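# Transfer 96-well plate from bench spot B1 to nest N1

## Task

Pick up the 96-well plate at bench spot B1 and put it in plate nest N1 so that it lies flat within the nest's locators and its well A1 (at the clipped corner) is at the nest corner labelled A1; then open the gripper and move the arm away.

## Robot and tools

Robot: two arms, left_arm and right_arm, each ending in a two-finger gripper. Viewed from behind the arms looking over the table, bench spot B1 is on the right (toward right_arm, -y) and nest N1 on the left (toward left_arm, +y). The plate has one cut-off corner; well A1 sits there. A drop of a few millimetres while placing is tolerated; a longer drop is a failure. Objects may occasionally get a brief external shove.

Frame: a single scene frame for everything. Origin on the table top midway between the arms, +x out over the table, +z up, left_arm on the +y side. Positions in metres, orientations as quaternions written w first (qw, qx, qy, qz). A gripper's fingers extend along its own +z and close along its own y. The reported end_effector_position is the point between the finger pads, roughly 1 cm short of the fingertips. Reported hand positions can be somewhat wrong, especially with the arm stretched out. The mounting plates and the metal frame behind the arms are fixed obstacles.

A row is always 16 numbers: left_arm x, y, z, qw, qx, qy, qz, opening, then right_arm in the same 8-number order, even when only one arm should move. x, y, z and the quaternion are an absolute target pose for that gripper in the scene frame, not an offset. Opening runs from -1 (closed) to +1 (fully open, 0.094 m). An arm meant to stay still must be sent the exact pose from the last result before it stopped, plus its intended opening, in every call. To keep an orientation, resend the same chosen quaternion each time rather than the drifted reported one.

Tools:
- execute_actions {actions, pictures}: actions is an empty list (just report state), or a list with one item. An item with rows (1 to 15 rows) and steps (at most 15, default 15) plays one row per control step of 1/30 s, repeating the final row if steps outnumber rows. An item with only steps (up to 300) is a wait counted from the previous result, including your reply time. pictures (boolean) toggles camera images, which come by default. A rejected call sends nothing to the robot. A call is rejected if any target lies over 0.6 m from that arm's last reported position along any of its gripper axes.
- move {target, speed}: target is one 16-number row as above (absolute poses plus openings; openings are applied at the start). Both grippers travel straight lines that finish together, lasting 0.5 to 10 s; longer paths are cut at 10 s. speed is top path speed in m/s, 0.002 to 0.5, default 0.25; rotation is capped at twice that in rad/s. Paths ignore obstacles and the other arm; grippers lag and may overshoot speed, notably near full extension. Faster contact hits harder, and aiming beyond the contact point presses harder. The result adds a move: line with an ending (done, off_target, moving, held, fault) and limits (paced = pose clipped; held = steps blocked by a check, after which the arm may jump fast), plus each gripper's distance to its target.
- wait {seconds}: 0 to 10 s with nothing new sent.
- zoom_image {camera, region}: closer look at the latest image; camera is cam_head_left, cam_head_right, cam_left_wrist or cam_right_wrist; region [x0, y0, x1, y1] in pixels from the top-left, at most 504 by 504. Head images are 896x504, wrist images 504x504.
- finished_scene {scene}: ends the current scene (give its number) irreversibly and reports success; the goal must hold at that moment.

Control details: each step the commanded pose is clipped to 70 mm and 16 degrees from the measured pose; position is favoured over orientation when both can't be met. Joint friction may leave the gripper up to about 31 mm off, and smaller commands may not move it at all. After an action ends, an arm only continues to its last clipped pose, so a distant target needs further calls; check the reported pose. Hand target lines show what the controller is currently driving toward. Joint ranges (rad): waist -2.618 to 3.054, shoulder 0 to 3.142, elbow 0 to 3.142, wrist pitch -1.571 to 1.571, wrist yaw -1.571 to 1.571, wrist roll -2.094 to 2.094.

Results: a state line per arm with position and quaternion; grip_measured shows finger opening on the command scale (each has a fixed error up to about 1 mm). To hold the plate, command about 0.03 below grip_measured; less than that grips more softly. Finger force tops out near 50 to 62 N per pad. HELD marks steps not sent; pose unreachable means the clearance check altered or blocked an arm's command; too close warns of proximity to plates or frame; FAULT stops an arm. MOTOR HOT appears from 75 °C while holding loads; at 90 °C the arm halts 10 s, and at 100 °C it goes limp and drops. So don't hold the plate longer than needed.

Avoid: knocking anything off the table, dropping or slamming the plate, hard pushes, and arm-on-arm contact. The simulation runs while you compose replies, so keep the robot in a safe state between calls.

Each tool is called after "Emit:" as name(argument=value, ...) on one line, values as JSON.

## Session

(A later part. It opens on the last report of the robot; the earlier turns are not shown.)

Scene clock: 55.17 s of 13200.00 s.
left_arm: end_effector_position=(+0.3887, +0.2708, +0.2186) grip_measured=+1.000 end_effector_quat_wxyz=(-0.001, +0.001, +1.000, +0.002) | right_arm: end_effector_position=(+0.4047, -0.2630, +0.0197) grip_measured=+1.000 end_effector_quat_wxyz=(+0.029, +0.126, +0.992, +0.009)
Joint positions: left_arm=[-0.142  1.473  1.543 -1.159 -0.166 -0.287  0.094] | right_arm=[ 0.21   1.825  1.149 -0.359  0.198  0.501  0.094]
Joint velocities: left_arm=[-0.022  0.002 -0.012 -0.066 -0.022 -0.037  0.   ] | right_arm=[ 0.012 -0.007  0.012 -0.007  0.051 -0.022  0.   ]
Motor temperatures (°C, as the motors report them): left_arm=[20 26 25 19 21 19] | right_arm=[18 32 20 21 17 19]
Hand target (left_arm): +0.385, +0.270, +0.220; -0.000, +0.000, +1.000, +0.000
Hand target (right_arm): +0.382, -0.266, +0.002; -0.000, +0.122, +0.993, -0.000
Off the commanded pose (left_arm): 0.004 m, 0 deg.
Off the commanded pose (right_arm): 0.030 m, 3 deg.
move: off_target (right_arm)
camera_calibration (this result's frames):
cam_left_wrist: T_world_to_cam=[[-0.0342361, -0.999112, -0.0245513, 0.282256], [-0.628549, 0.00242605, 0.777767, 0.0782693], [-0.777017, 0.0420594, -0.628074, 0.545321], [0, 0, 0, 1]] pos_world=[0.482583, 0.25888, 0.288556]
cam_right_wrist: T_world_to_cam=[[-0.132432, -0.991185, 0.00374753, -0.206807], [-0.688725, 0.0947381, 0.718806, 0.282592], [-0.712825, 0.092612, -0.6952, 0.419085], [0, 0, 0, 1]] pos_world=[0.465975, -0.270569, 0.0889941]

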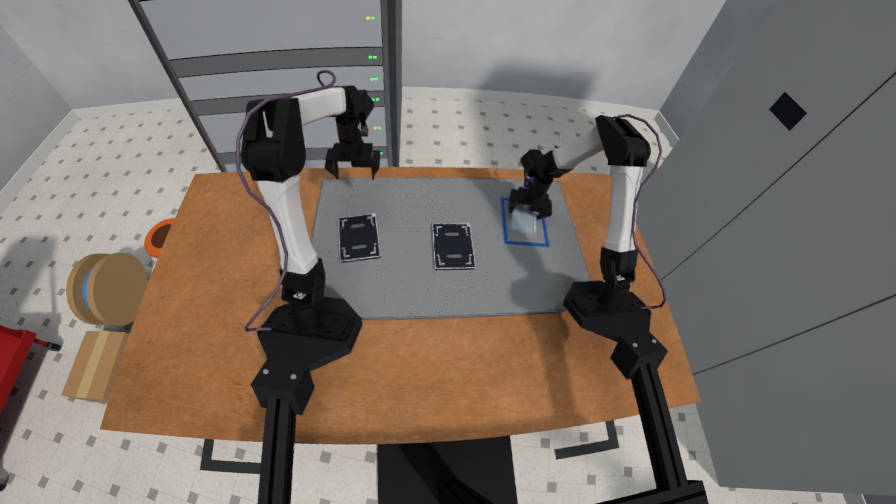

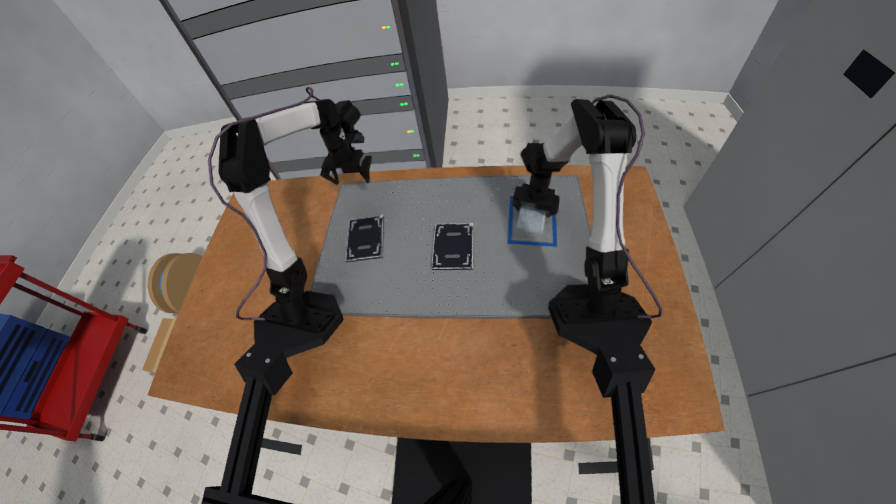

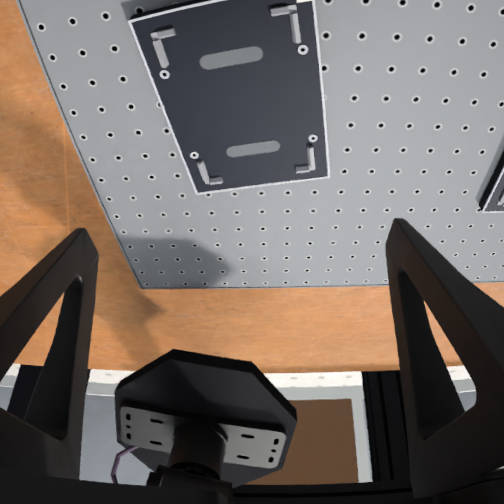

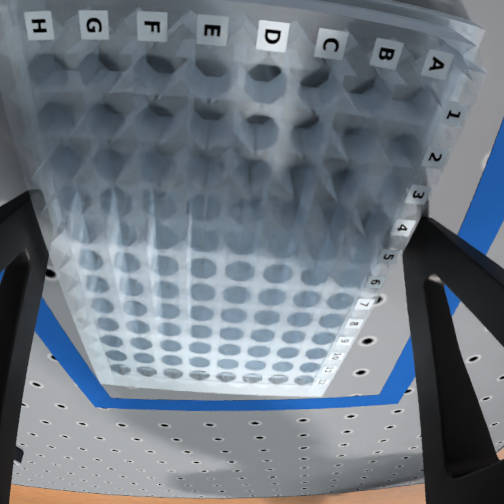

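Emit:
move(target=[0.385,0.27,0.22,0,0,1,0,1,0.395,-0.266,0.008,0,0.122,0.9925,0,0.72], speed=0.02)

Scene clock: 59.37 s of 13200.00 s.
left_arm: end_effector_position=(+0.3887, +0.2708, +0.2186) grip_measured=+1.000 end_effector_quat_wxyz=(-0.001, +0.001, +1.000, +0.002) | right_arm: end_effector_position=(+0.4028, -0.2635, +0.0196) grip_measured=+0.764 end_effector_quat_wxyz=(+0.025, +0.125, +0.992, +0.008)
Joint positions: left_arm=[-0.142  1.473  1.543 -1.159 -0.166 -0.287  0.094] | right_arm=[ 0.21   1.825  1.149 -0.367  0.198  0.501  0.083]
Joint velocities: left_arm=[ 0.012 -0.012 -0.002  0.007 -0.022 -0.051  0.   ] | right_arm=[-0.007 -0.007 -0.012  0.022  0.037 -0.007  0.001]
Motor temperatures (°C, as the motors report them): left_arm=[20 27 25 19 21 19] | right_arm=[18 32 20 21 17 19]
Hand target (left_arm): +0.385, +0.270, +0.220; -0.000, +0.000, +1.000, +0.000
Hand target (right_arm): +0.394, -0.266, +0.009; +0.000, +0.122, +0.993, +0.000
Off the commanded pose (left_arm): 0.004 m, 0 deg.
Off the commanded pose (right_arm): 0.014 m, 3 deg.
move: off_target (right_arm)
camera_calibration (this result's frames):
cam_left_wrist: T_world_to_cam=[[-0.0342361, -0.999112, -0.0245513, 0.282256], [-0.628549, 0.00242605, 0.777767, 0.0782693], [-0.777017, 0.0420594, -0.628074, 0.545321], [0, 0, 0, 1]] pos_world=[0.482583, 0.25888, 0.288556]
cam_right_wrist: T_world_to_cam=[[-0.130859, -0.991378, 0.00675147, -0.208273], [-0.683393, 0.0951351, 0.723826, 0.279279], [-0.718227, 0.0901051, -0.68995, 0.419126], [0, 0, 0, 1]] pos_world=[0.464631, -0.270812, 0.0884324]

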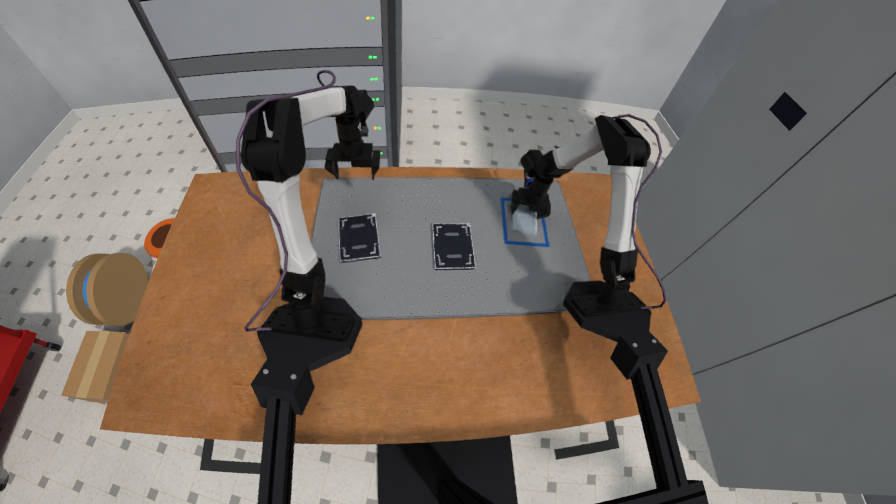

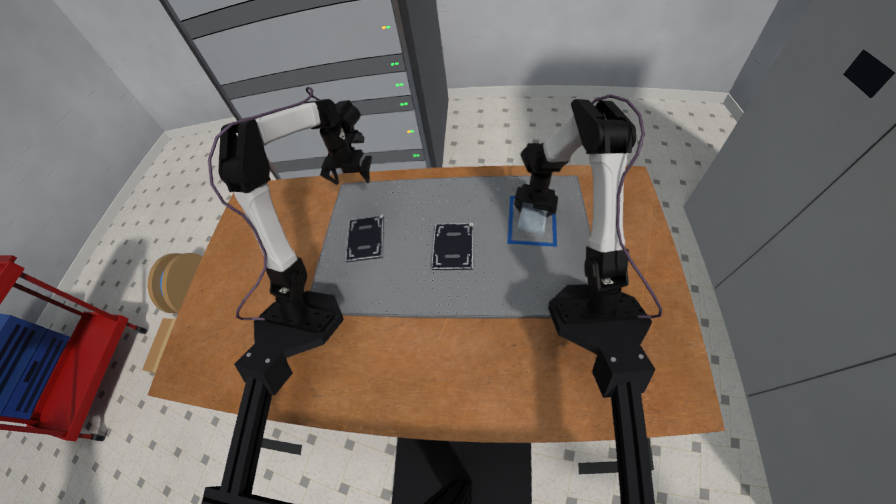

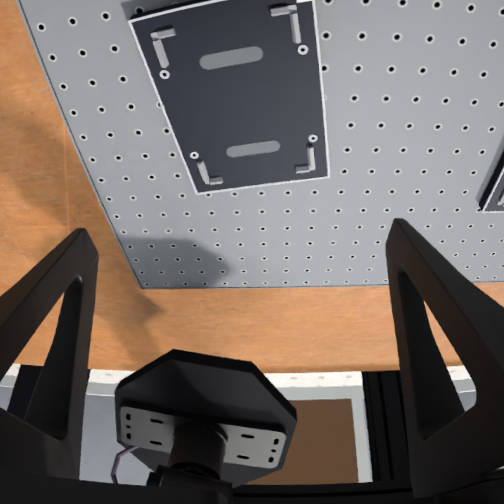

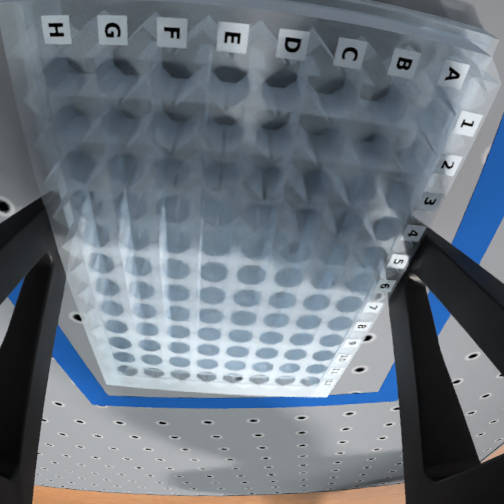

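Emit:
move(target=[0.385,0.33,0.25,0,0,1,0,1,0.395,-0.266,0.10,0,0.122,0.9925,0,0.72], speed=0.1)

Emit:
move(target=[0.385,0.33,0.25,0,0,1,0,1,0.36,-0.03,0.10,0,0,1,0,0.72], speed=0.15)

Scene clock: 63.87 s of 13200.00 s.
left_arm: end_effector_position=(+0.3851, +0.3286, +0.2416) grip_measured=+1.000 end_effector_quat_wxyz=(-0.005, -0.001, +1.000, +0.002) | right_arm: end_effector_position=(+0.3909, -0.2682, +0.0905) grip_measured=+0.764 end_effector_quat_wxyz=(-0.009, +0.121, +0.993, -0.002)
Joint positions: left_arm=[ 0.068  1.4    1.559 -1.234 -0.066 -0.105  0.094] | right_arm=[ 0.245  1.647  1.21  -0.684  0.207  0.538  0.083]
Joint velocities: left_arm=[-0.007  0.002 -0.007  0.022 -0.007  0.081  0.   ] | right_arm=[ 0.007 -0.007 -0.007  0.037  0.051  0.022  0.002]
Motor temperatures (°C, as the motors report them): left_arm=[20 28 25 19 21 19] | right_arm=[18 33 20 21 17 19]
Hand target (left_arm): +0.386, +0.330, +0.250; +0.001, -0.001, +1.000, -0.001
Hand target (right_arm): +0.396, -0.266, +0.099; +0.000, +0.122, +0.993, -0.000
Off the commanded pose (left_arm): 0.009 m, 1 deg.
Off the commanded pose (right_arm): 0.011 m, 1 deg.
After step 90, 0.10 s passed at rest.
move: off_target (right_arm)
camera_calibration (this result's frames):
cam_left_wrist: T_world_to_cam=[[-0.0310006, -0.999227, -0.024194, 0.339202], [-0.623319, 0.000404706, 0.781968, 0.0556363], [-0.781353, 0.0393221, -0.622849, 0.555809], [0, 0, 0, 1]] pos_world=[0.479478, 0.317062, 0.310886]
cam_right_wrist: T_world_to_cam=[[-0.12108, -0.992285, 0.0266623, -0.220836], [-0.632574, 0.0978314, 0.768296, 0.197085], [-0.764977, 0.0761594, -0.639539, 0.469898], [0, 0, 0, 1]] pos_world=[0.457393, -0.274201, 0.154986]

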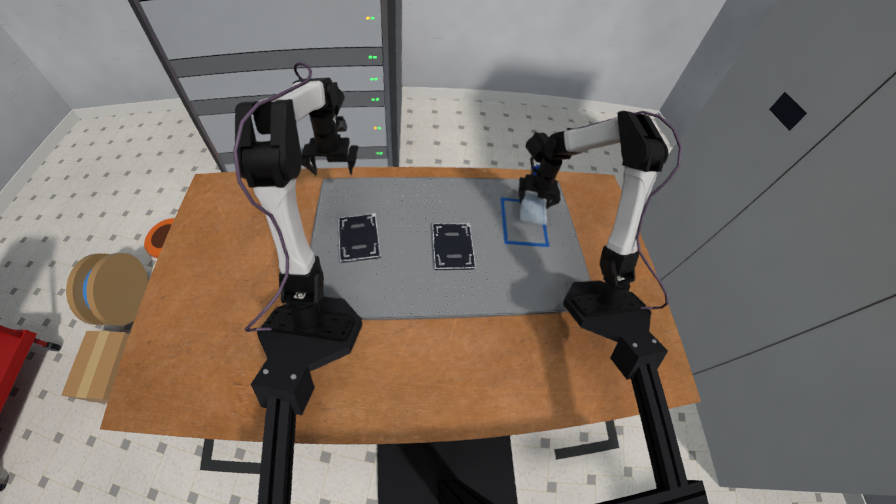

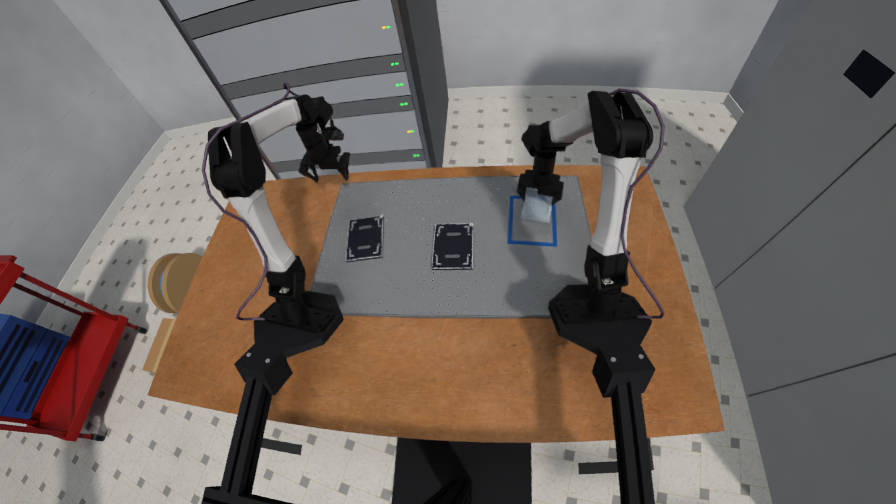

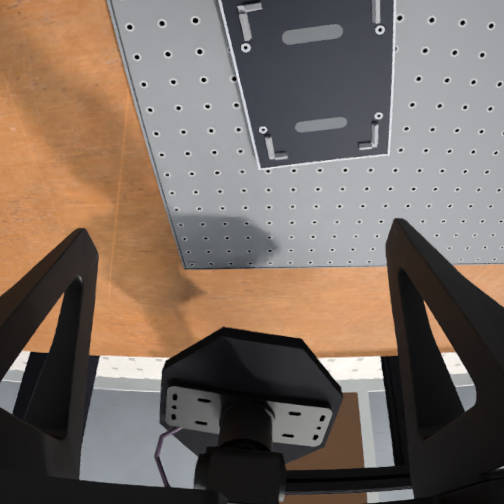

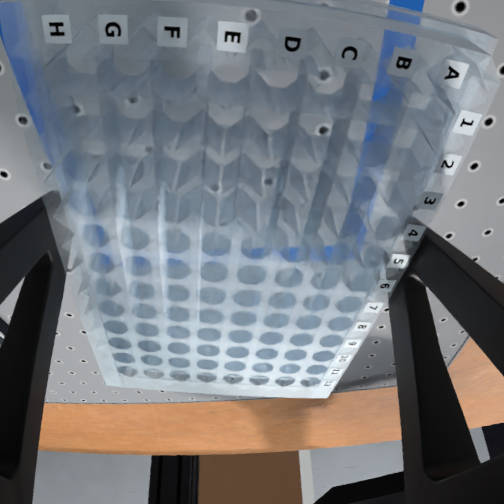

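Scene clock: 66.03 s of 13200.00 s.
left_arm: end_effector_position=(+0.3847, +0.3287, +0.2416) grip_measured=+1.000 end_effector_quat_wxyz=(-0.005, -0.001, +1.000, +0.002) | right_arm: end_effector_position=(+0.3635, -0.0314, +0.1047) grip_measured=+0.764 end_effector_quat_wxyz=(+0.007, -0.001, +1.000, +0.007)
Joint positions: left_arm=[ 0.068  1.4    1.559 -1.235 -0.066 -0.105  0.094] | right_arm=[ 0.807  2.129  1.805 -0.932  0.425  0.829  0.083]
Joint velocities: left_arm=[-0.002  0.002  0.002  0.022 -0.007  0.095  0.   ] | right_arm=[ 0.007  0.002  0.022 -0.066 -0.022  0.022  0.   ]
Motor temperatures (°C, as the motors report them): left_arm=[20 28 26 19 21 19] | right_arm=[18 33 20 21 17 19]
Hand target (left_arm): +0.385, +0.330, +0.250; +0.000, +0.000, +1.000, -0.000
Hand target (right_arm): +0.362, -0.031, +0.099; +0.004, -0.002, +1.000, -0.003
Off the commanded pose (left_arm): 0.009 m, 1 deg.
Off the commanded pose (right_arm): 0.006 m, 1 deg.
move: done
camera_calibration (this result's frames):
cam_left_wrist: T_world_to_cam=[[-0.0311333, -0.99922, -0.0243032, 0.339305], [-0.622134, 0.000342065, 0.782911, 0.0547377], [-0.782292, 0.0394944, -0.621659, 0.555536], [0, 0, 0, 1]] pos_world=[0.479209, 0.317081, 0.310745]
cam_right_wrist: T_world_to_cam=[[0.12244, -0.992426, 0.0099371, -0.0763774], [-0.660902, -0.0740608, 0.746808, 0.152893], [-0.740416, -0.0980067, -0.664965, 0.428199], [0, 0, 0, 1]] pos_world=[0.427445, -0.0225092, 0.171314]

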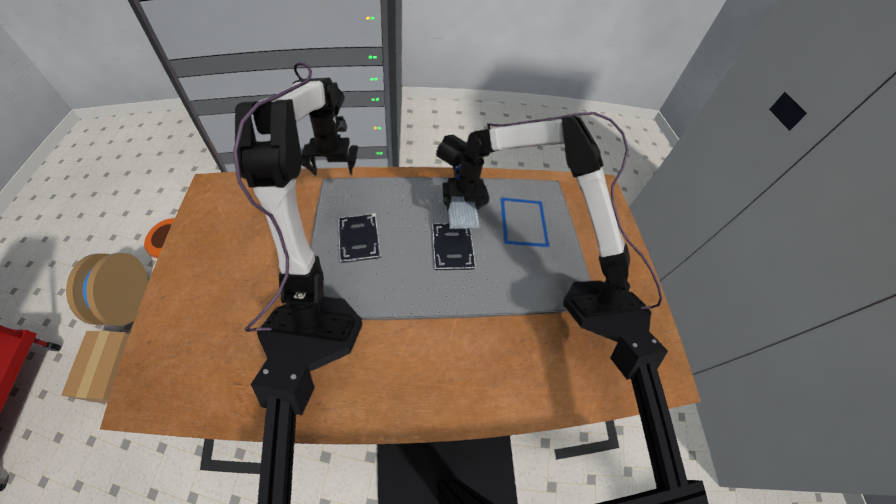

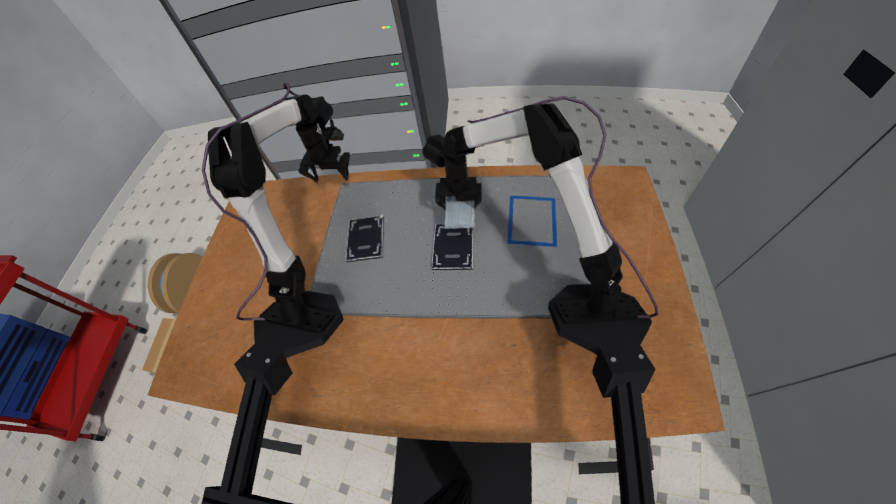

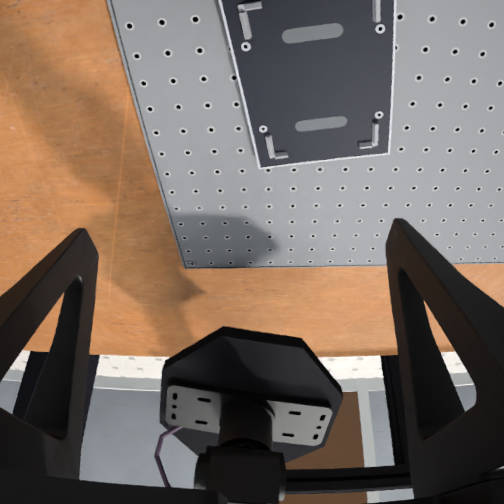

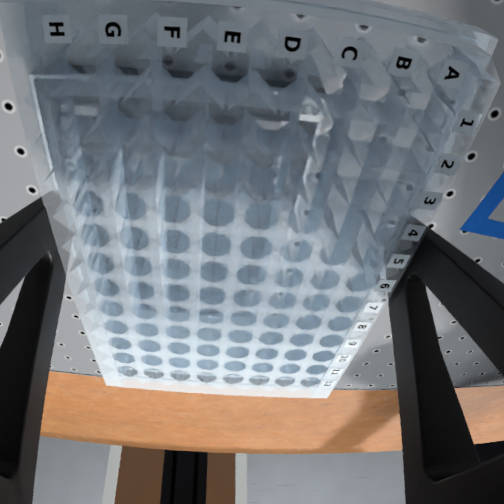

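Emit:
move(target=[0.385,0.36,0.25,0,0,1,0,1,0.33,0.12,0.08,0,0,1,0,0.72], speed=0.1)

Scene clock: 71.37 s of 13200.00 s.
left_arm: end_effector_position=(+0.3854, +0.3587, +0.2406) grip_measured=+1.000 end_effector_quat_wxyz=(-0.008, -0.001, +1.000, +0.002) | right_arm: end_effector_position=(+0.3326, +0.1169, +0.0835) grip_measured=+0.764 end_effector_quat_wxyz=(+0.026, -0.002, +0.998, +0.048)
Joint positions: left_arm=[ 0.192  1.4    1.559 -1.236 -0.006  0.004  0.094] | right_arm=[ 0.991  2.793  2.826 -1.276  0.463  0.98   0.083]
Joint velocities: left_arm=[ 0.012  0.007  0.002  0.081 -0.007 -0.007  0.   ] | right_arm=[-0.017  0.012  0.017 -0.037 -0.037 -0.007 -0.001]
Motor temperatures (°C, as the motors report them): left_arm=[20 28 26 19 21 19] | right_arm=[18 34 21 21 17 19]
Hand target (left_arm): +0.385, +0.360, +0.250; +0.001, -0.000, +1.000, -0.001
Hand target (right_arm): +0.330, +0.120, +0.079; +0.031, -0.000, +0.998, +0.048
Off the commanded pose (left_arm): 0.010 m, 1 deg.
Off the commanded pose (right_arm): 0.005 m, 6 deg.
elbow stopped short (right arm): the move would have taken joint 3 (elbow) straighter than the controller allows; a more bent joint 3 avoids this.
After step 90, 0.40 s passed at rest.
move: off_target (right_arm)
camera_calibration (this result's frames):
cam_left_wrist: T_world_to_cam=[[-0.031344, -0.99923, -0.0235875, 0.369187], [-0.618741, 0.000864272, 0.785594, 0.0537803], [-0.784969, 0.0392183, -0.618292, 0.554604], [0, 0, 0, 1]] pos_world=[0.480195, 0.347105, 0.309366]
cam_right_wrist: T_world_to_cam=[[0.125336, -0.98991, -0.0660957, 0.079927], [-0.688605, -0.13476, 0.712505, 0.178426], [-0.714223, -0.0437884, -0.698547, 0.393548], [0, 0, 0, 1]] pos_world=[0.393929, 0.120398, 0.153065]

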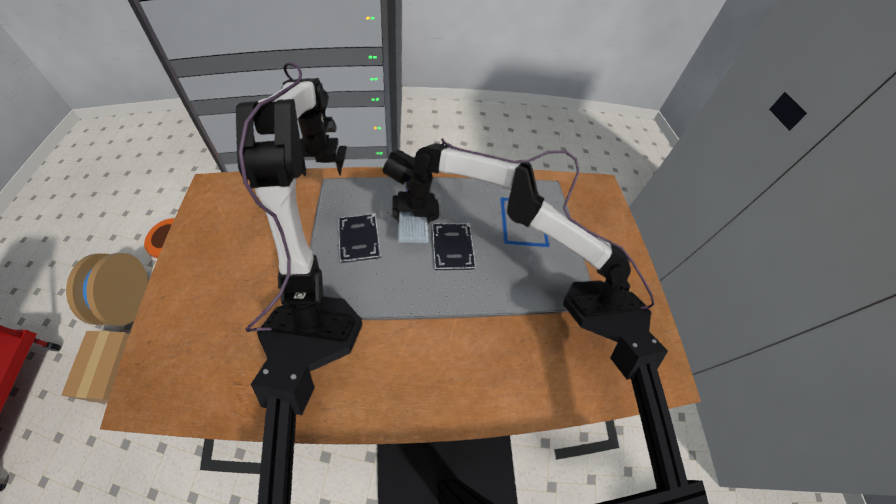

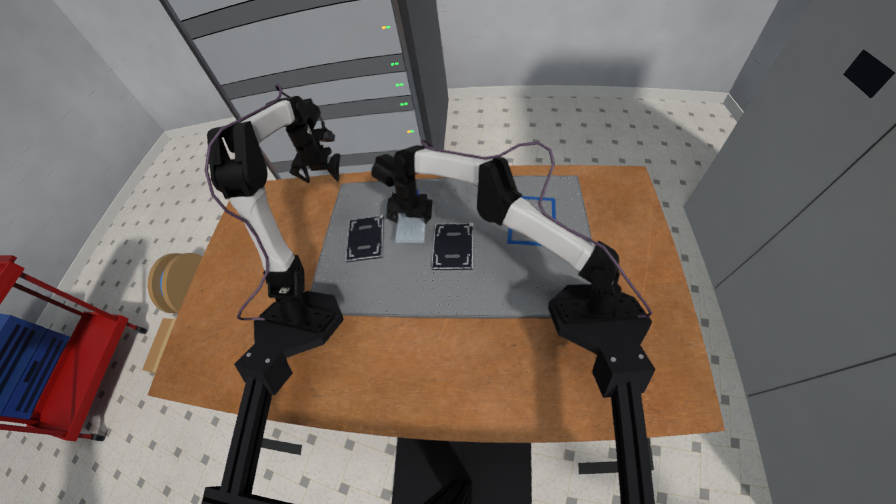

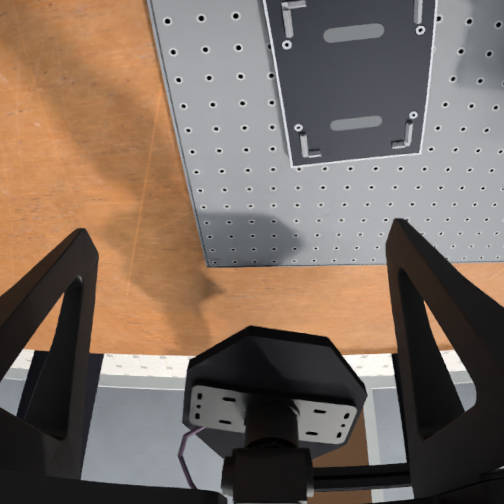

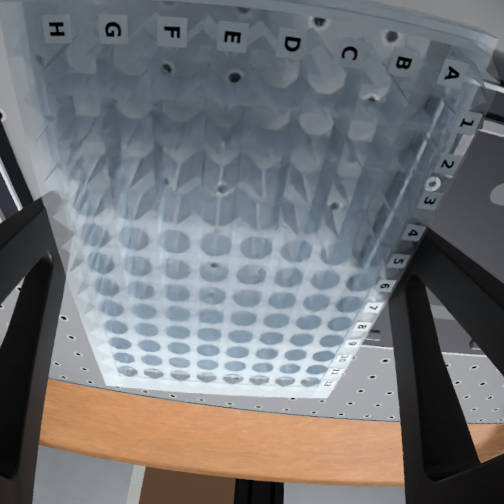

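Emit:
move(target=[0.385,0.36,0.25,0,0,1,0,1,0.31,0.112,0.022,0,0,1,0,0.72], speed=0.04)

Scene clock: 75.47 s of 13200.00 s.
left_arm: end_effector_position=(+0.3854, +0.3585, +0.2406) grip_measured=+1.000 end_effector_quat_wxyz=(-0.008, -0.000, +1.000, +0.001) | right_arm: end_effector_position=(+0.3055, +0.1112, +0.0324) grip_measured=+0.764 end_effector_quat_wxyz=(+0.004, -0.011, +1.000, +0.011)
Joint positions: left_arm=[ 0.192  1.4    1.559 -1.236 -0.005  0.006  0.094] | right_arm=[ 0.983  2.897  2.826 -1.264  0.463  0.995  0.083]
Joint velocities: left_arm=[-0.017 -0.002  0.002 -0.037  0.022  0.007  0.   ] | right_arm=[ 0.002  0.002  0.017  0.066  0.022 -0.022  0.001]
Motor temperatures (°C, as the motors report them): left_arm=[20 29 26 19 21 19] | right_arm=[19 36 22 21 17 19]
Hand target (left_arm): +0.385, +0.360, +0.250; +0.000, +0.000, +1.000, +0.000
Hand target (right_arm): +0.309, +0.110, +0.023; +0.006, -0.000, +1.000, +0.011
Off the commanded pose (left_arm): 0.010 m, 1 deg.
Off the commanded pose (right_arm): 0.011 m, 2 deg.
elbow stopped short (right arm): the move would have taken joint 3 (elbow) straighter than the controller allows; a more bent joint 3 avoids this.
move: off_target (right_arm)
camera_calibration (this result's frames):
cam_left_wrist: T_world_to_cam=[[-0.032857, -0.9992, -0.0228021, 0.369439], [-0.618739, 0.00241862, 0.785593, 0.0532232], [-0.784909, 0.0399208, -0.618323, 0.554342], [0, 0, 0, 1]] pos_world=[0.480178, 0.346885, 0.309375]
cam_right_wrist: T_world_to_cam=[[0.143278, -0.98968, 0.00201045, 0.0665361], [-0.654852, -0.0932808, 0.749978, 0.17928], [-0.742051, -0.108772, -0.66146, 0.352721], [0, 0, 0, 1]] pos_world=[0.369606, 0.120939, 0.098721]

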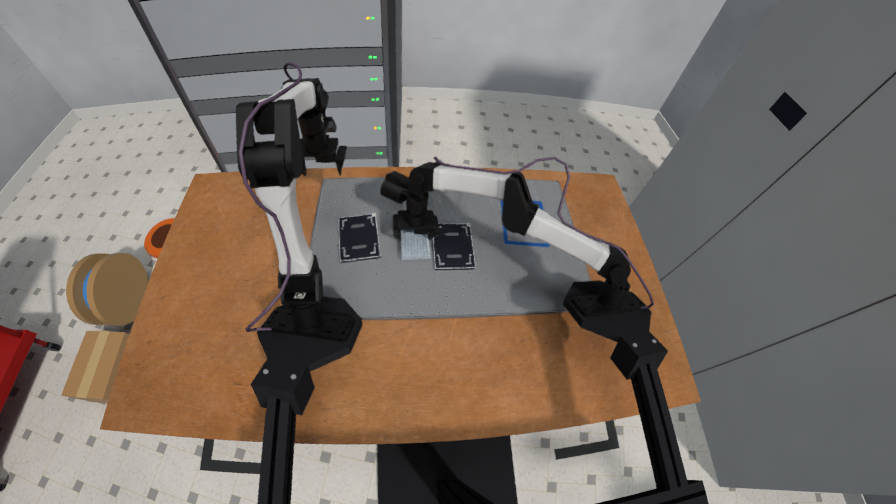

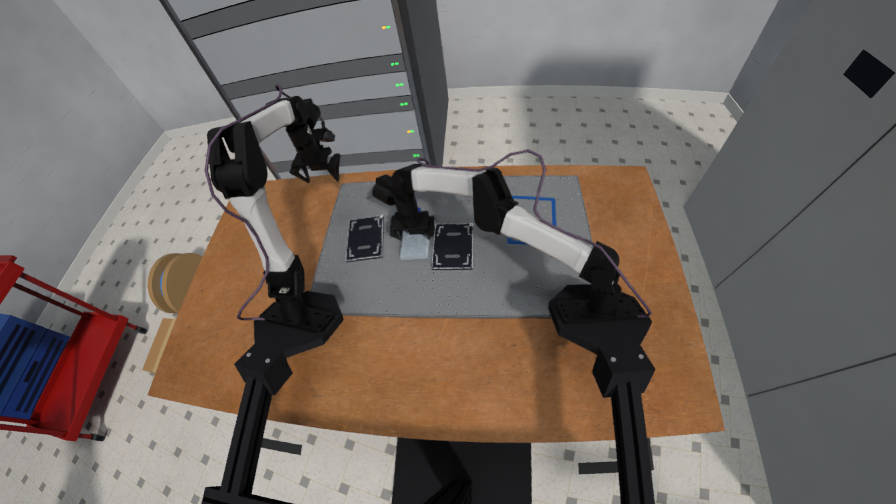

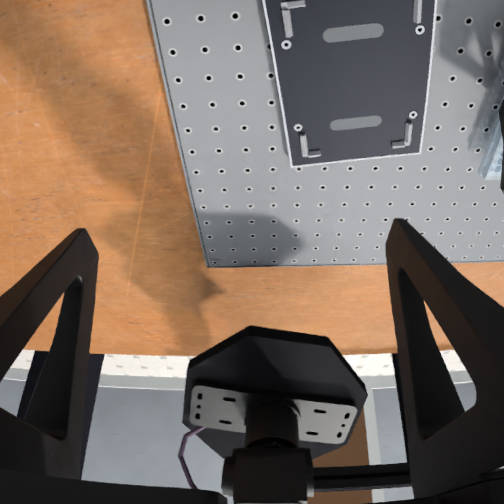

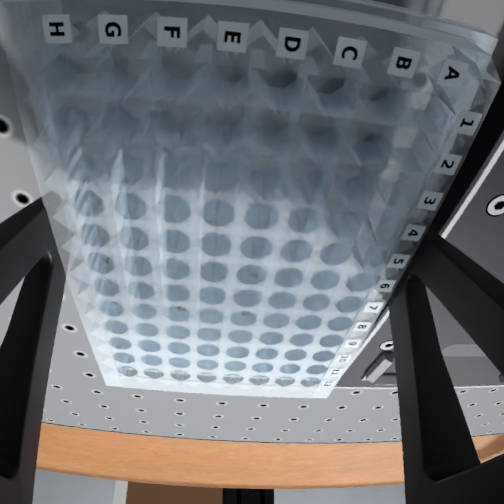

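Emit:
move(target=[0.385,0.36,0.25,0,0,1,0,1,0.27,0.128,0.03,0,0,1,0,0.72], speed=0.03)

Emit:
move(target=[0.385,0.36,0.25,0,0,1,0,1,0.27,0.128,0.01,0,0,1,0,0.72], speed=0.02)

Scene clock: 81.40 s of 13200.00 s.
left_arm: end_effector_position=(+0.3854, +0.3585, +0.2406) grip_measured=+1.000 end_effector_quat_wxyz=(-0.008, -0.000, +1.000, +0.001) | right_arm: end_effector_position=(+0.2750, +0.1267, +0.0345) grip_measured=+0.764 end_effector_quat_wxyz=(+0.003, +0.001, +1.000, +0.013)
Joint positions: left_arm=[ 0.192  1.4    1.559 -1.236 -0.005  0.006  0.094] | right_arm=[ 1.039  2.923  2.826 -1.263  0.472  1.08   0.083]
Joint velocities: left_arm=[-0.002  0.002 -0.012  0.022  0.007 -0.081  0.   ] | right_arm=[-0.007  0.012 -0.002  0.022 -0.022 -0.081 -0.001]
Motor temperatures (°C, as the motors report them): left_arm=[20 29 27 19 21 19] | right_arm=[20 38 22 21 17 19]
Hand target (left_arm): +0.385, +0.360, +0.250; +0.000, +0.000, +1.000, -0.000
Hand target (right_arm): +0.270, +0.127, +0.030; +0.005, -0.000, +1.000, +0.009
Off the commanded pose (left_arm): 0.010 m, 1 deg.
Off the commanded pose (right_arm): 0.007 m, 2 deg.
elbow stopped short (right arm): the move would have taken joint 3 (elbow) straighter than the controller allows; a more bent joint 3 avoids this.
After step 90, 1.17 s passed at rest.
move: done
camera_calibration (this result's frames):
cam_left_wrist: T_world_to_cam=[[-0.032857, -0.9992, -0.0228021, 0.369439], [-0.618739, 0.00241862, 0.785593, 0.0532232], [-0.784909, 0.0399208, -0.618323, 0.554342], [0, 0, 0, 1]] pos_world=[0.480178, 0.346885, 0.309375]
cam_right_wrist: T_world_to_cam=[[0.118774, -0.992917, -0.00285086, 0.0935925], [-0.655114, -0.0805228, 0.751227, 0.157564], [-0.746135, -0.0873588, -0.660038, 0.331529], [0, 0, 0, 1]] pos_world=[0.339472, 0.134579, 0.100723]

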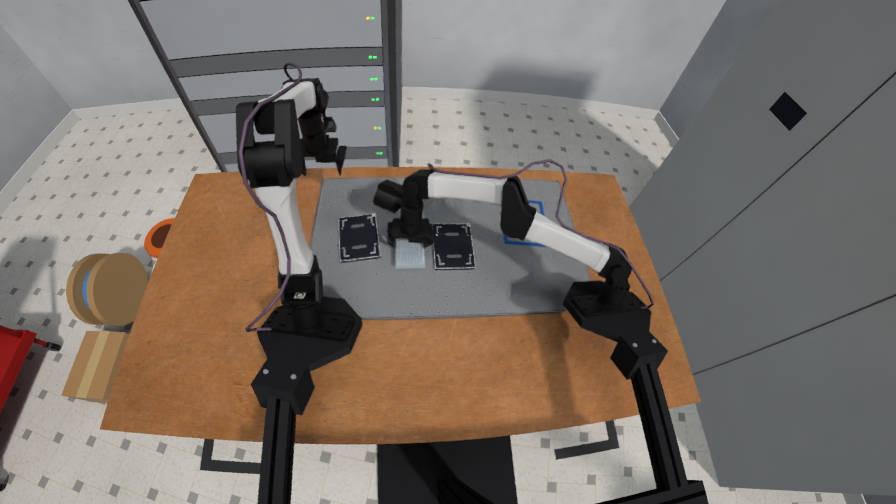

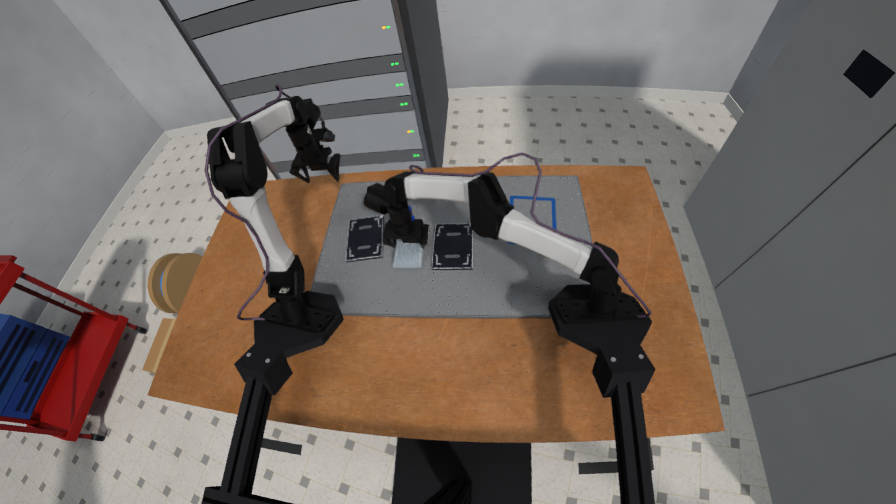

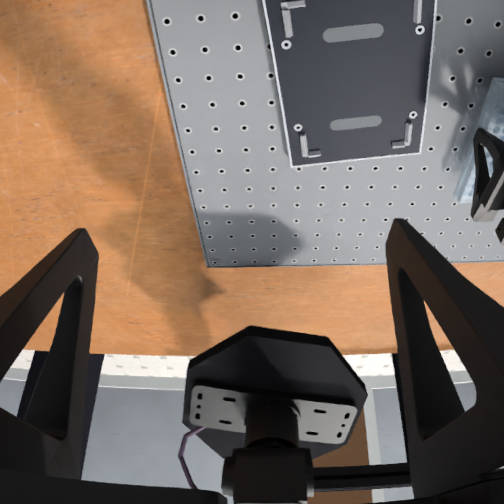

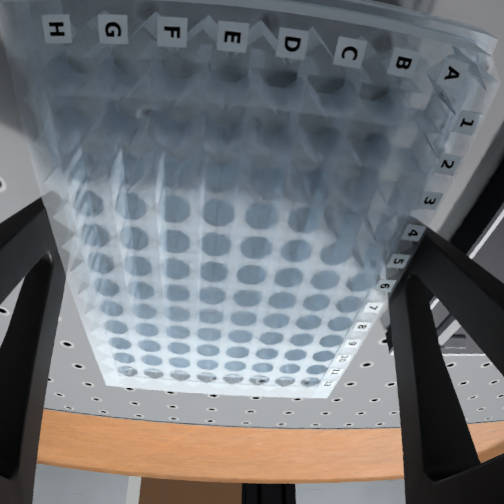

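Scene clock: 82.87 s of 13200.00 s.
left_arm: end_effector_position=(+0.3854, +0.3585, +0.2406) grip_measured=+1.000 end_effector_quat_wxyz=(-0.008, -0.000, +1.000, +0.001) | right_arm: end_effector_position=(+0.2685, +0.1278, +0.0222) grip_measured=+0.764 end_effector_quat_wxyz=(+0.002, -0.001, +1.000, +0.010)
Joint positions: left_arm=[ 0.192  1.4    1.559 -1.236 -0.005  0.006  0.094] | right_arm=[ 1.039  2.95   2.826 -1.244  0.473  1.08   0.083]
Joint velocities: left_arm=[-0.012 -0.007  0.002 -0.037 -0.022  0.037  0.   ] | right_arm=[ 0.002  0.007 -0.027  0.022  0.007 -0.037 -0.001]
Motor temperatures (°C, as the motors report them): left_arm=[20 29 27 19 21 19] | right_arm=[20 39 22 21 17 19]
Hand target (left_arm): +0.385, +0.360, +0.250; +0.000, +0.000, +1.000, -0.000
Hand target (right_arm): +0.269, +0.127, +0.010; +0.004, +0.000, +1.000, +0.008
Off the commanded pose (left_arm): 0.010 m, 1 deg.
Off the commanded pose (right_arm): 0.012 m, 1 deg.
elbow stopped short (right arm): the move would have taken joint 3 (elbow) straighter than the controller allows; a more bent joint 3 avoids this.
move: off_target (right_arm)
camera_calibration (this result's frames):
cam_left_wrist: T_world_to_cam=[[-0.032857, -0.9992, -0.0228021, 0.369439], [-0.618739, 0.00241862, 0.785593, 0.0532232], [-0.784909, 0.0399208, -0.618323, 0.554342], [0, 0, 0, 1]] pos_world=[0.480178, 0.346885, 0.309375]
cam_right_wrist: T_world_to_cam=[[0.122801, -0.992425, 0.00345889, 0.0941348], [-0.652842, -0.0781555, 0.753452, 0.161676], [-0.747474, -0.0947827, -0.657494, 0.319964], [0, 0, 0, 1]] pos_world=[0.333154, 0.136385, 0.0882336]

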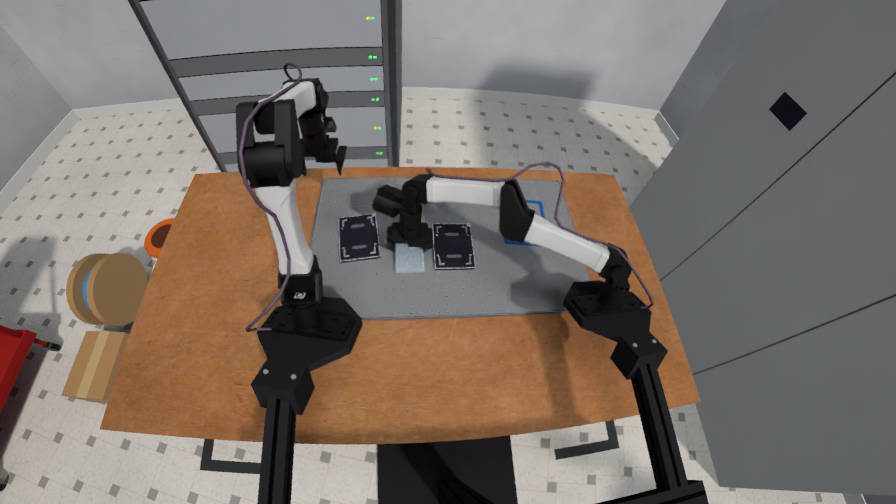

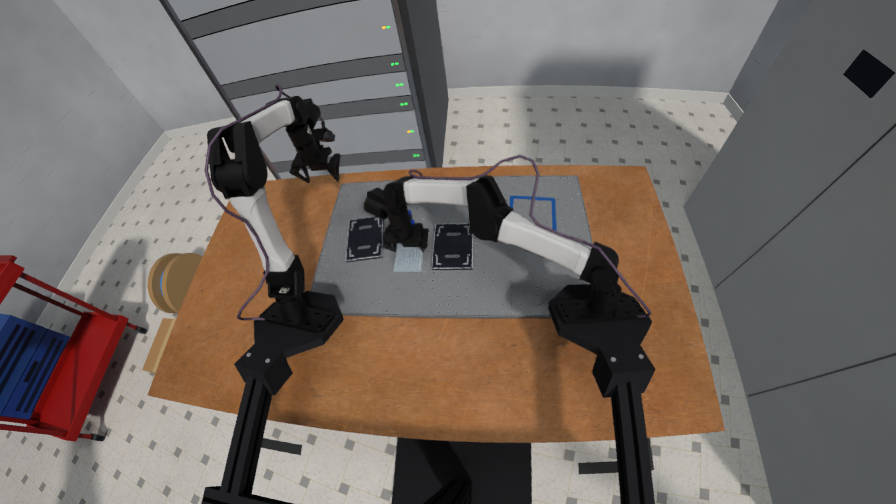

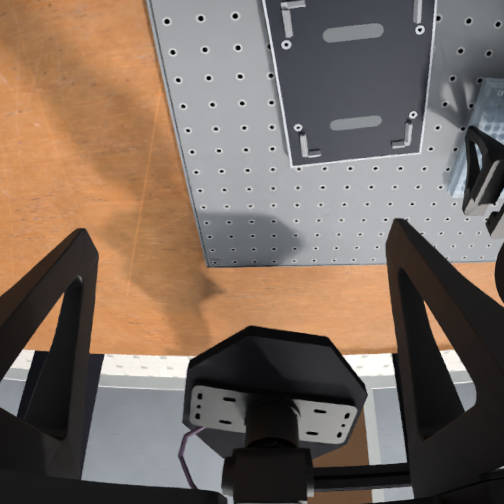

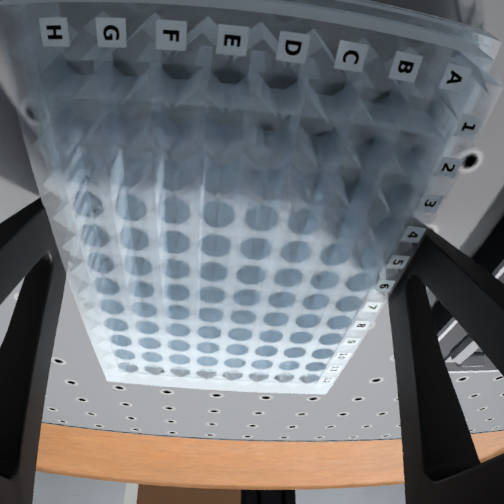

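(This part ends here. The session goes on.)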